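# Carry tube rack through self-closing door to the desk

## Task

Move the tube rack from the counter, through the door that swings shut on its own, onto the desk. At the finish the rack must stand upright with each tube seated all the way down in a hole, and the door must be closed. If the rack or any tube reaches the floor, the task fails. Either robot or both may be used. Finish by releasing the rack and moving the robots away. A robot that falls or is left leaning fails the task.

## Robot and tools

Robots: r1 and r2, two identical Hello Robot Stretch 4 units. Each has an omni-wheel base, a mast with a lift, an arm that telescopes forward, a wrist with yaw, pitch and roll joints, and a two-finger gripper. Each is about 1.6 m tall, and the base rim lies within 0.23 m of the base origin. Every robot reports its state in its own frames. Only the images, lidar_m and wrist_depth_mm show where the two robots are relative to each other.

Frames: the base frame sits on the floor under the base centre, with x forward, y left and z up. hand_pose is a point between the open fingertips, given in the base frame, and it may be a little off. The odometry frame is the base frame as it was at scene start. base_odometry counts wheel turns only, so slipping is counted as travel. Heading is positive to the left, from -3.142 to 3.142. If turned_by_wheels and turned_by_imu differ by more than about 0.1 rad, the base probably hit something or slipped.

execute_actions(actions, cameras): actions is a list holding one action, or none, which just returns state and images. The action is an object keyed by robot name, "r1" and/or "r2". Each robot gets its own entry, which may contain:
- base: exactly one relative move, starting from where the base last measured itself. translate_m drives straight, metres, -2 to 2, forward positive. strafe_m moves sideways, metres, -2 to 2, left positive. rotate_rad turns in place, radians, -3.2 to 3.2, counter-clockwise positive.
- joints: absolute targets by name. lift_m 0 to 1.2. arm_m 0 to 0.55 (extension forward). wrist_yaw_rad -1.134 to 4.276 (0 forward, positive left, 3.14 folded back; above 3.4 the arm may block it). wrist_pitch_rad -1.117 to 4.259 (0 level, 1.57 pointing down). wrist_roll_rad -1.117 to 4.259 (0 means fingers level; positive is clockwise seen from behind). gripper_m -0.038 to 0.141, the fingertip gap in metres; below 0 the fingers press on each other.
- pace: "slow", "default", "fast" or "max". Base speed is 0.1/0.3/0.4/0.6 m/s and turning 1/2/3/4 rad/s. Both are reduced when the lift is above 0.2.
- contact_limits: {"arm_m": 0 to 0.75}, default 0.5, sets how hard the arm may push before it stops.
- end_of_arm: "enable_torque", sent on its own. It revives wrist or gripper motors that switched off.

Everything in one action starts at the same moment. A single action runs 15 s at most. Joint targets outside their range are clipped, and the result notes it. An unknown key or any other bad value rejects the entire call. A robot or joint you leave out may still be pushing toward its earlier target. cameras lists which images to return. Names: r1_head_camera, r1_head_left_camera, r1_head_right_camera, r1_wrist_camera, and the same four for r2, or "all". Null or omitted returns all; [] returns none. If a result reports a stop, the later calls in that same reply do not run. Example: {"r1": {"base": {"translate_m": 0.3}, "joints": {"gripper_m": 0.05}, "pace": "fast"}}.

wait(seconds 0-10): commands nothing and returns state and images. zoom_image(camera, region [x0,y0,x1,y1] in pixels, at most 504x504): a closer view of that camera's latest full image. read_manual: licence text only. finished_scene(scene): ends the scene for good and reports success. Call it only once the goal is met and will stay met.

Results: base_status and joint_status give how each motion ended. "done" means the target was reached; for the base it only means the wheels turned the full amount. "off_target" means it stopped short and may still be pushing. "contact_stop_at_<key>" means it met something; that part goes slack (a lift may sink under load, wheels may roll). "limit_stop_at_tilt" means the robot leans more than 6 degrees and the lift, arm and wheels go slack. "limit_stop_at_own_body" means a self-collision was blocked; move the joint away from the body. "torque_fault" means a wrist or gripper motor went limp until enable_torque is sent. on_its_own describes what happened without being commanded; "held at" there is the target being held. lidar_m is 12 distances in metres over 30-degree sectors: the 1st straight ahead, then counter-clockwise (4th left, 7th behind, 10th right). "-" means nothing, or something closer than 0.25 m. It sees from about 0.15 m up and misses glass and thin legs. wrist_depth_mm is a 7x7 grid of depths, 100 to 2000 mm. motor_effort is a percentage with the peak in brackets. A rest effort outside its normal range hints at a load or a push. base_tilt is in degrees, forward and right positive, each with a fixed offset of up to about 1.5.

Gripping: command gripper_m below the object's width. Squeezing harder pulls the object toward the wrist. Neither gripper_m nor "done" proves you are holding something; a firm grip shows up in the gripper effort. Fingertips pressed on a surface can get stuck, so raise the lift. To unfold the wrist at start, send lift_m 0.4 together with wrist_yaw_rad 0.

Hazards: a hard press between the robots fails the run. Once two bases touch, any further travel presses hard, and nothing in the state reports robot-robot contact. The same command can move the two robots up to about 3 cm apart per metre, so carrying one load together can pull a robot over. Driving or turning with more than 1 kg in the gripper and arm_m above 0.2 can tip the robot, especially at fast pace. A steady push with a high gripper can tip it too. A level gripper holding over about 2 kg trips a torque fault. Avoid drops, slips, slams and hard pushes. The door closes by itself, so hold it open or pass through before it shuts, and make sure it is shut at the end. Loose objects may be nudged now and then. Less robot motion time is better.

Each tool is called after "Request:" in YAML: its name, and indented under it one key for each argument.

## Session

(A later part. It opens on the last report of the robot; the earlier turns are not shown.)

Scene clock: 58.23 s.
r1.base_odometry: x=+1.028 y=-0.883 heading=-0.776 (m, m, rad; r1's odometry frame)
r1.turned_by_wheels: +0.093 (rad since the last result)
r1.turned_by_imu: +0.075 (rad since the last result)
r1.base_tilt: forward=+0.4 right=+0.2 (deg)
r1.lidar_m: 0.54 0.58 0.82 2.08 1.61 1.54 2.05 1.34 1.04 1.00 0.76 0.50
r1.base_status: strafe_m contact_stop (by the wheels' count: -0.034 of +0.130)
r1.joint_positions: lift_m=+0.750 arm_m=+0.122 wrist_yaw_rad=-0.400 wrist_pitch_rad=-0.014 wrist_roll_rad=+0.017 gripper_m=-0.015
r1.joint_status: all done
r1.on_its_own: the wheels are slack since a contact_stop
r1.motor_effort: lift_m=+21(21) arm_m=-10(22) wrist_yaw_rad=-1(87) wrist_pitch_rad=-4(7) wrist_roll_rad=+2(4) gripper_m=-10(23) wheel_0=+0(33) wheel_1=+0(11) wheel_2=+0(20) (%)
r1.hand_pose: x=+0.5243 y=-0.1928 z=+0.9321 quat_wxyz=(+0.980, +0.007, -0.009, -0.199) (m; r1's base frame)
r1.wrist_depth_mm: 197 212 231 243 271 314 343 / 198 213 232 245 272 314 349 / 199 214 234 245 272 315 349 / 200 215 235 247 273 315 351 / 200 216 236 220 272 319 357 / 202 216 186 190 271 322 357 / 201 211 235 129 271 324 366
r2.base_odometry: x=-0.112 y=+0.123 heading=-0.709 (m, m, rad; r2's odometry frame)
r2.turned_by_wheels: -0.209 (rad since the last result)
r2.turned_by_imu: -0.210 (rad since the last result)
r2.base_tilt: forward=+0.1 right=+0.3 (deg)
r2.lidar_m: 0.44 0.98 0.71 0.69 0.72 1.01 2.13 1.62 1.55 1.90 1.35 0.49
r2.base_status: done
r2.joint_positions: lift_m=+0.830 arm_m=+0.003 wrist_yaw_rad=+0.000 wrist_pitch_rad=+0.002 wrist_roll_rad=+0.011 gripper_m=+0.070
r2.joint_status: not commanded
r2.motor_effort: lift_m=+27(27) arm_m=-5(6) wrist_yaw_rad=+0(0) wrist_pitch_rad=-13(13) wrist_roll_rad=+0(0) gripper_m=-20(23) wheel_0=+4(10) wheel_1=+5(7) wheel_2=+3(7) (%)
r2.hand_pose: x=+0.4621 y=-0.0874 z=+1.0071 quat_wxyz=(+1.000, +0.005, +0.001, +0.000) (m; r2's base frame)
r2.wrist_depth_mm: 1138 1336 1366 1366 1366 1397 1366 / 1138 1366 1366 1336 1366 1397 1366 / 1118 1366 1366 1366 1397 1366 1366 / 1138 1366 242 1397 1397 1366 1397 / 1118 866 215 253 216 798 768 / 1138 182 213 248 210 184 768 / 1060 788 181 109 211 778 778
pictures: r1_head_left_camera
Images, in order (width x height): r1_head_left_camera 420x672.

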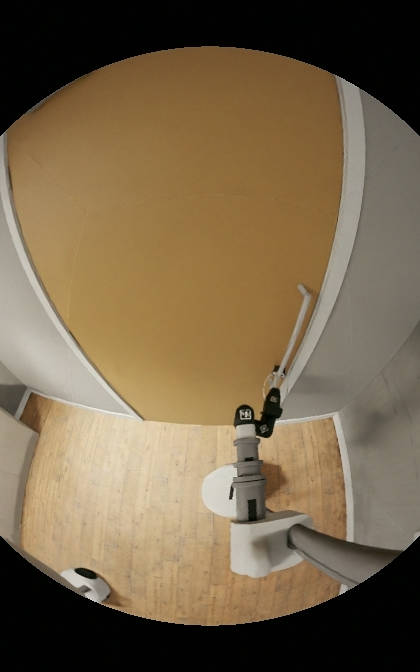

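Request:
execute_actions:
  actions:
    - {"r1":{"joints":{"wrist_yaw_rad":-0.37},"base":{"translate_m":-0.14}},"r2":{"base":{"translate_m":-0.4}}}
  cameras: []

Request:
execute_actions:
  actions:
    - {"r1":{"joints":{"wrist_yaw_rad":-0.28},"base":{"translate_m":-0.14}},"r2":{"base":{"translate_m":-0.4}}}
  cameras: []

Request:
execute_actions:
  actions:
    - {"r1":{"joints":{"arm_m":0.02},"base":{"strafe_m":0.05}},"r2":{"base":{"translate_m":-0.3}}}
  cameras: ["r1_head_left_camera"]

Scene clock: 62.10 s.
r1.base_odometry: x=+0.929 y=-0.786 heading=-0.775 (m, m, rad; r1's odometry frame)
r1.turned_by_wheels: +0.001 (rad since the last result)
r1.turned_by_imu: -0.075 (rad since the last result)
r1.base_tilt: forward=+0.4 right=+0.2 (deg)
r1.lidar_m: 0.56 0.61 0.91 2.05 2.12 1.21 1.93 1.52 1.08 1.02 0.98 0.52
r1.base_status: done
r1.joint_positions: lift_m=+0.750 arm_m=+0.122 wrist_yaw_rad=-0.347 wrist_pitch_rad=-0.014 wrist_roll_rad=+0.018 gripper_m=-0.015
r1.joint_status: wrist_yaw_rad off_target (ended at -0.347, target -0.370)
r1.on_its_own: wrist_yaw_rad is at rest, and its effort (-67) is outside its rest range (-13 to +13)
r1.motor_effort: lift_m=+21(21) arm_m=-9(10) wrist_yaw_rad=-67(89) wrist_pitch_rad=-8(13) wrist_roll_rad=-1(0) gripper_m=-17(23) wheel_0=-1(19) wheel_1=-2(15) wheel_2=+20(28) (%)
r1.hand_pose: x=+0.5341 y=-0.1803 z=+0.9320 quat_wxyz=(+0.985, +0.008, -0.008, -0.172) (m; r1's base frame)
r1.wrist_depth_mm: 213 226 240 255 427 480 544 / 215 227 240 256 430 484 544 / 216 228 242 257 430 484 544 / 217 229 244 258 433 492 549 / 218 229 244 260 436 492 549 / 218 229 186 188 430 496 554 / 218 227 243 127 424 500 564
r2.base_odometry: x=-0.416 y=+0.384 heading=-0.709 (m, m, rad; r2's odometry frame)
r2.turned_by_wheels: -0.001 (rad since the last result)
r2.turned_by_imu: +0.000 (rad since the last result)
r2.base_tilt: forward=+0.0 right=+0.3 (deg)
r2.lidar_m: 0.43 0.99 0.74 0.70 0.73 1.02 1.72 1.75 1.21 1.88 1.91 0.47
r2.base_status: done
r2.joint_positions: lift_m=+0.830 arm_m=+0.003 wrist_yaw_rad=+0.000 wrist_pitch_rad=+0.002 wrist_roll_rad=+0.011 gripper_m=+0.070
r2.joint_status: not commanded
r2.motor_effort: lift_m=+27(27) arm_m=-5(5) wrist_yaw_rad=-1(0) wrist_pitch_rad=-13(12) wrist_roll_rad=+0(0) gripper_m=-21(19) wheel_0=-4(8) wheel_1=-3(7) wheel_2=-2(10) (%)
r2.hand_pose: x=+0.4621 y=-0.0874 z=+1.0071 quat_wxyz=(+1.000, +0.005, +0.001, +0.000) (m; r2's base frame)
r2.wrist_depth_mm: 1138 1661 1756 1708 1756 1756 1708 / 1118 1708 1756 1756 1756 1708 1756 / 1138 1708 1756 1756 1756 1756 1808 / 1138 1661 238 1808 1576 1808 1756 / 1138 1464 215 252 216 1160 1138 / 1138 181 214 248 210 184 1160 / 1060 1537 181 109 211 1160 1160
pictures: none
No camera images: the call's "cameras" was empty. Leave "cameras" out to get every camera's image.

Scene clock: 64.90 s.
r1.base_odometry: x=+0.829 y=-0.688 heading=-0.773 (m, m, rad; r1's odometry frame)
r1.turned_by_wheels: +0.002 (rad since the last result)
r1.turned_by_imu: -0.035 (rad since the last result)
r1.base_tilt: forward=+0.4 right=+0.2 (deg)
r1.lidar_m: 0.51 0.66 1.05 2.03 2.10 0.97 0.93 1.59 1.06 1.03 1.08 0.55
r1.base_status: done
r1.joint_positions: lift_m=+0.750 arm_m=+0.122 wrist_yaw_rad=-0.253 wrist_pitch_rad=-0.014 wrist_roll_rad=+0.019 gripper_m=-0.015
r1.joint_status: wrist_yaw_rad off_target (ended at -0.253, target -0.280)
r1.on_its_own: wrist_yaw_rad is at rest, and its effort (-79) is outside its rest range (-13 to +13)
r1.motor_effort: lift_m=+21(21) arm_m=-9(10) wrist_yaw_rad=-79(82) wrist_pitch_rad=-4(7) wrist_roll_rad=-1(1) gripper_m=-18(22) wheel_0=+2(18) wheel_1=-1(20) wheel_2=+23(24) (%)
r1.hand_pose: x=+0.5500 y=-0.1567 z=+0.9322 quat_wxyz=(+0.992, +0.008, -0.008, -0.126) (m; r1's base frame)
r1.wrist_depth_mm: 239 243 248 252 544 609 661 / 240 244 248 252 549 603 654 / 241 243 249 253 549 609 676 / 241 245 251 254 554 609 668 / 244 247 251 255 559 615 676 / 244 247 186 186 559 615 683 / 243 246 252 122 259 621 683
r2.base_odometry: x=-0.719 y=+0.644 heading=-0.710 (m, m, rad; r2's odometry frame)
r2.turned_by_wheels: -0.001 (rad since the last result)
r2.turned_by_imu: +0.000 (rad since the last result)
r2.base_tilt: forward=+0.1 right=+0.3 (deg)
r2.lidar_m: 0.43 1.01 0.73 0.70 0.73 1.02 1.28 1.34 0.92 0.91 1.97 0.47
r2.base_status: done
r2.joint_positions: lift_m=+0.830 arm_m=+0.003 wrist_yaw_rad=+0.000 wrist_pitch_rad=+0.002 wrist_roll_rad=+0.011 gripper_m=+0.070
r2.joint_status: not commanded
r2.motor_effort: lift_m=+27(27) arm_m=-5(6) wrist_yaw_rad=-1(1) wrist_pitch_rad=-12(13) wrist_roll_rad=+0(0) gripper_m=-21(24) wheel_0=-3(9) wheel_1=-4(8) wheel_2=-1(8) (%)
r2.hand_pose: x=+0.4621 y=-0.0874 z=+1.0071 quat_wxyz=(+1.000, +0.005, +0.001, +0.000) (m; r2's base frame)
r2.wrist_depth_mm: 1138 1661 - - - - - / 1160 1708 - - - - - / 1160 1708 - - - - - / 1182 1708 240 - 1576 - - / 1160 1661 215 253 216 1537 1537 / 1138 182 213 248 211 184 1537 / 1060 1618 181 109 211 1537 1537
pictures: none
No camera images: the call's "cameras" was empty. Leave "cameras" out to get every camera's image.

Scene clock: 67.37 s.
r1.base_odometry: x=+0.864 y=-0.653 heading=-0.773 (m, m, rad; r1's odometry frame)
r1.turned_by_wheels: +0.000 (rad since the last result)
r1.turned_by_imu: +0.014 (rad since the last result)
r1.base_tilt: forward=+0.5 right=+0.3 (deg)
r1.lidar_m: 0.49 0.58 1.06 1.98 2.07 1.01 0.90 0.96 1.13 1.10 1.12 0.42
r1.base_status: done
r1.joint_positions: lift_m=+0.750 arm_m=+0.023 wrist_yaw_rad=-0.270 wrist_pitch_rad=-0.013 wrist_roll_rad=+0.018 gripper_m=-0.015
r1.joint_status: all done
r1.on_its_own: wrist_yaw_rad is at rest, and its effort (-29) is outside its rest range (-13 to +13)
r1.motor_effort: lift_m=+21(21) arm_m=-18(24) wrist_yaw_rad=-29(81) wrist_pitch_rad=-7(8) wrist_roll_rad=-1(1) gripper_m=-16(19) wheel_0=-7(13) wheel_1=-2(12) wheel_2=+6(20) (%)
r1.hand_pose: x=+0.4488 y=-0.1612 z=+0.9320 quat_wxyz=(+0.991, +0.008, -0.008, -0.135) (m; r1's base frame)
r1.wrist_depth_mm: 256 253 253 251 251 750 809 / 257 255 253 251 252 741 831 / 257 256 254 252 251 741 831 / 257 256 256 253 254 741 820 / 260 258 256 254 254 750 831 / 260 259 188 190 254 759 842 / 260 259 258 123 254 768 854
r2.base_odometry: x=-0.947 y=+0.840 heading=-0.711 (m, m, rad; r2's odometry frame)
r2.turned_by_wheels: -0.001 (rad since the last result)
r2.turned_by_imu: +0.000 (rad since the last result)
r2.base_tilt: forward=+0.0 right=+0.3 (deg)
r2.lidar_m: 0.42 1.01 0.72 0.71 0.73 1.03 0.97 1.02 1.47 0.90 1.86 0.48
r2.base_status: done
r2.joint_positions: lift_m=+0.830 arm_m=+0.003 wrist_yaw_rad=+0.000 wrist_pitch_rad=+0.002 wrist_roll_rad=+0.011 gripper_m=+0.070
r2.joint_status: not commanded
r2.motor_effort: lift_m=+27(27) arm_m=-5(5) wrist_yaw_rad=+0(0) wrist_pitch_rad=-13(13) wrist_roll_rad=+0(0) gripper_m=-25(22) wheel_0=-5(10) wheel_1=-2(8) wheel_2=-1(10) (%)
r2.hand_pose: x=+0.4621 y=-0.0874 z=+1.0071 quat_wxyz=(+1.000, +0.005, +0.001, +0.000) (m; r2's base frame)
r2.wrist_depth_mm: 1138 1661 - - - - - / 1160 1708 - - - - - / 1182 1708 - - - - - / 1160 1708 242 - 1808 - - / 1160 1661 215 253 216 1808 - / 1160 181 213 247 211 184 - / 1060 1618 181 109 211 1863 -
pictures: r1_head_left_camera
Images, in order (width x height): r1_head_left_camera 420x672.

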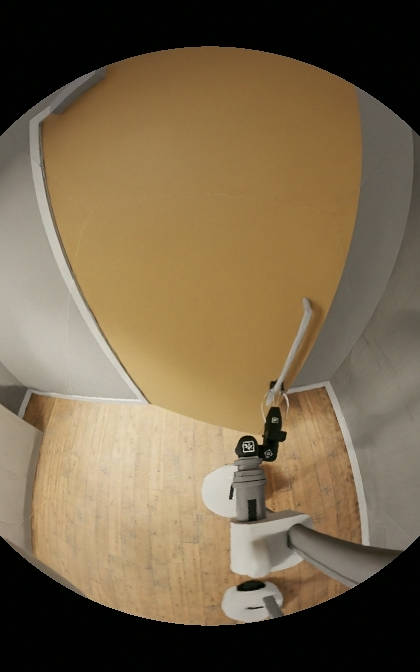

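Request:
execute_actions:
  actions:
    - {"r1":{"joints":{"arm_m":0.32},"base":{"translate_m":-0.3}},"r2":{"base":{"translate_m":-0.55}}}
  cameras: []

Request:
execute_actions:
  actions:
    - {"r1":{"joints":{"arm_m":0.22,"wrist_yaw_rad":-0.35},"base":{"strafe_m":0.08}},"r2":{"base":{"strafe_m":-0.0}}}
  cameras: []

Request:
execute_actions:
  actions:
    - {"r1":{"joints":{"arm_m":0.13,"wrist_yaw_rad":-0.45},"base":{"strafe_m":0.1}}}
  cameras: ["r1_head_left_camera"]

Scene clock: 71.63 s.
r1.base_odometry: x=+0.650 y=-0.443 heading=-0.773 (m, m, rad; r1's odometry frame)
r1.turned_by_wheels: +0.001 (rad since the last result)
r1.turned_by_imu: -0.019 (rad since the last result)
r1.base_tilt: forward=+0.5 right=+0.2 (deg)
r1.lidar_m: 0.71 0.94 1.44 1.96 2.04 1.63 1.51 0.67 0.83 1.08 1.14 0.78
r1.base_status: done
r1.joint_positions: lift_m=+0.750 arm_m=+0.320 wrist_yaw_rad=-0.263 wrist_pitch_rad=-0.015 wrist_roll_rad=+0.018 gripper_m=-0.015
r1.joint_status: all done
r1.on_its_own: wrist_yaw_rad is at rest, and its effort (-48) is outside its rest range (-13 to +13)
r1.motor_effort: lift_m=+21(21) arm_m=+0(15) wrist_yaw_rad=-48(49) wrist_pitch_rad=-3(8) wrist_roll_rad=+0(1) gripper_m=-17(21) wheel_0=-3(26) wheel_1=-1(10) wheel_2=+11(16) (%)
r1.hand_pose: x=+0.7467 y=-0.1595 z=+0.9325 quat_wxyz=(+0.991, +0.008, -0.009, -0.131) (m; r1's base frame)
r1.wrist_depth_mm: 255 253 252 251 250 750 820 / 255 254 253 252 252 741 831 / 256 254 254 252 253 750 831 / 257 256 255 254 252 750 842 / 257 256 256 254 254 759 854 / 258 258 186 189 254 768 854 / 258 258 257 149 255 768 854
r2.base_odometry: x=-1.363 y=+1.199 heading=-0.711 (m, m, rad; r2's odometry frame)
r2.turned_by_wheels: -0.001 (rad since the last result)
r2.turned_by_imu: +0.001 (rad since the last result)
r2.base_tilt: forward=+0.0 right=+0.3 (deg)
r2.lidar_m: 0.42 1.03 0.74 0.70 0.66 0.44 0.42 0.44 0.62 1.57 0.83 0.47
r2.base_status: done
r2.joint_positions: lift_m=+0.830 arm_m=+0.003 wrist_yaw_rad=+0.000 wrist_pitch_rad=+0.002 wrist_roll_rad=+0.011 gripper_m=+0.070
r2.joint_status: not commanded
r2.motor_effort: lift_m=+26(27) arm_m=-5(6) wrist_yaw_rad=-1(1) wrist_pitch_rad=-10(12) wrist_roll_rad=+0(0) gripper_m=-23(18) wheel_0=-4(10) wheel_1=-2(8) wheel_2=-2(9) (%)
r2.hand_pose: x=+0.4621 y=-0.0874 z=+1.0071 quat_wxyz=(+1.000, +0.005, +0.001, +0.000) (m; r2's base frame)
r2.wrist_depth_mm: 1160 1708 - - - - - / 1160 1708 - - - - - / 1182 1708 - - - - - / 1160 1708 239 - - - - / 1160 1708 215 253 216 - - / 1138 181 213 246 210 185 - / 1060 1661 181 109 210 - -
pictures: none
No camera images: the call's "cameras" was empty. Leave "cameras" out to get every camera's image.

Scene clock: 72.97 s.
r1.base_odometry: x=+0.706 y=-0.386 heading=-0.775 (m, m, rad; r1's odometry frame)
r1.turned_by_wheels: -0.002 (rad since the last result)
r1.turned_by_imu: +0.029 (rad since the last result)
r1.base_tilt: forward=+0.5 right=+0.3 (deg)
r1.lidar_m: 0.68 0.89 1.50 1.87 1.97 1.62 1.51 0.68 0.88 1.13 1.22 0.61
r1.base_status: done
r1.joint_positions: lift_m=+0.750 arm_m=+0.223 wrist_yaw_rad=-0.352 wrist_pitch_rad=-0.015 wrist_roll_rad=+0.018 gripper_m=-0.015
r1.joint_status: all done
r1.motor_effort: lift_m=+21(21) arm_m=-15(24) wrist_yaw_rad=+6(85) wrist_pitch_rad=-4(5) wrist_roll_rad=-1(1) gripper_m=-16(20) wheel_0=-18(18) wheel_1=-6(8) wheel_2=-1(22) (%)
r1.hand_pose: x=+0.6342 y=-0.1815 z=+0.9324 quat_wxyz=(+0.984, +0.008, -0.009, -0.175) (m; r1's base frame)
r1.wrist_depth_mm: 268 263 257 250 248 946 991 / 270 263 258 251 248 960 1008 / 268 264 258 251 249 960 1008 / 268 265 259 252 250 976 1008 / 272 267 259 253 251 976 1008 / 272 266 187 191 189 960 991 / 272 267 260 149 252 976 991
r2.base_odometry: x=-1.363 y=+1.199 heading=-0.711 (m, m, rad; r2's odometry frame)
r2.turned_by_wheels: +0.000 (rad since the last result)
r2.turned_by_imu: +0.000 (rad since the last result)
r2.base_tilt: forward=+0.0 right=+0.3 (deg)
r2.lidar_m: 0.42 1.01 0.74 0.69 0.65 0.45 0.40 0.43 0.60 1.87 0.86 0.48
r2.base_status: done
r2.joint_positions: lift_m=+0.830 arm_m=+0.003 wrist_yaw_rad=+0.000 wrist_pitch_rad=+0.002 wrist_roll_rad=+0.011 gripper_m=+0.070
r2.joint_status: not commanded
r2.motor_effort: lift_m=+26(26) arm_m=-5(5) wrist_yaw_rad=+0(0) wrist_pitch_rad=-13(13) wrist_roll_rad=+0(0) gripper_m=-23(21) wheel_0=+0(5) wheel_1=+0(2) wheel_2=+0(2) (%)
r2.hand_pose: x=+0.4621 y=-0.0874 z=+1.0071 quat_wxyz=(+1.000, +0.005, +0.001, +0.000) (m; r2's base frame)
r2.wrist_depth_mm: 1160 1708 - - - - - / 1138 1708 - - - - - / 1160 1708 - - - - - / 1160 1708 - - - - - / 1160 1708 215 252 217 - - / 1138 181 213 247 211 184 - / 1078 1661 181 109 210 - -
pictures: none
No camera images: the call's "cameras" was empty. Leave "cameras" out to get every camera's image.

Scene clock: 74.43 s.
r1.base_odometry: x=+0.776 y=-0.315 heading=-0.777 (m, m, rad; r1's odometry frame)
r1.turned_by_wheels: -0.002 (rad since the last result)
r1.turned_by_imu: +0.012 (rad since the last result)
r1.base_tilt: forward=+0.4 right=+0.3 (deg)
r1.lidar_m: 0.62 0.91 1.50 1.79 1.87 1.62 1.51 0.73 0.93 1.24 1.31 0.50
r1.base_status: done
r1.joint_positions: lift_m=+0.750 arm_m=+0.132 wrist_yaw_rad=-0.458 wrist_pitch_rad=-0.014 wrist_roll_rad=+0.018 gripper_m=-0.015
r1.joint_status: all done
r1.on_its_own: wrist_yaw_rad is at rest, and its effort (+21) is outside its rest range (-13 to +13)
r1.motor_effort: lift_m=+21(21) arm_m=-14(22) wrist_yaw_rad=+21(65) wrist_pitch_rad=-5(8) wrist_roll_rad=+0(1) gripper_m=-15(19) wheel_0=-20(23) wheel_1=-4(14) wheel_2=-3(12) (%)
r1.hand_pose: x=+0.5235 y=-0.2059 z=+0.9322 quat_wxyz=(+0.974, +0.007, -0.009, -0.227) (m; r1's base frame)
r1.wrist_depth_mm: 278 270 260 250 244 1205 1060 / 278 270 262 250 244 1182 1042 / 278 270 262 250 245 1182 1042 / 279 271 263 250 248 1205 1042 / 281 271 263 223 248 1205 1060 / 282 272 186 189 189 1229 1042 / 282 273 263 127 248 1182 1042
r2.base_odometry: x=-1.363 y=+1.199 heading=-0.711 (m, m, rad; r2's odometry frame)
r2.turned_by_wheels: +0.000 (rad since the last result)
r2.turned_by_imu: +0.000 (rad since the last result)
r2.base_tilt: forward=+0.0 right=+0.3 (deg)
r2.lidar_m: 0.43 1.01 0.74 0.70 0.65 0.44 0.41 0.45 0.61 1.88 0.93 0.47
r2.base_status: not commanded
r2.joint_positions: lift_m=+0.830 arm_m=+0.003 wrist_yaw_rad=+0.000 wrist_pitch_rad=+0.002 wrist_roll_rad=+0.011 gripper_m=+0.070
r2.joint_status: not commanded
r2.motor_effort: lift_m=+26(26) arm_m=-5(5) wrist_yaw_rad=-1(0) wrist_pitch_rad=-12(12) wrist_roll_rad=+0(0) gripper_m=-20(23) wheel_0=+0(0) wheel_1=+0(0) wheel_2=+0(0) (%)
r2.hand_pose: x=+0.4621 y=-0.0874 z=+1.0071 quat_wxyz=(+1.000, +0.005, +0.001, +0.000) (m; r2's base frame)
r2.wrist_depth_mm: 1160 1708 - - - - - / 1160 1708 - - - - - / 1160 1756 - - - - - / 1160 1708 240 - - - - / 1160 1708 215 252 216 - - / 1138 181 213 247 211 184 - / 1060 1661 181 109 211 - -
pictures: r1_head_left_camera
Images, in order (width x height): r1_head_left_camera 420x672.

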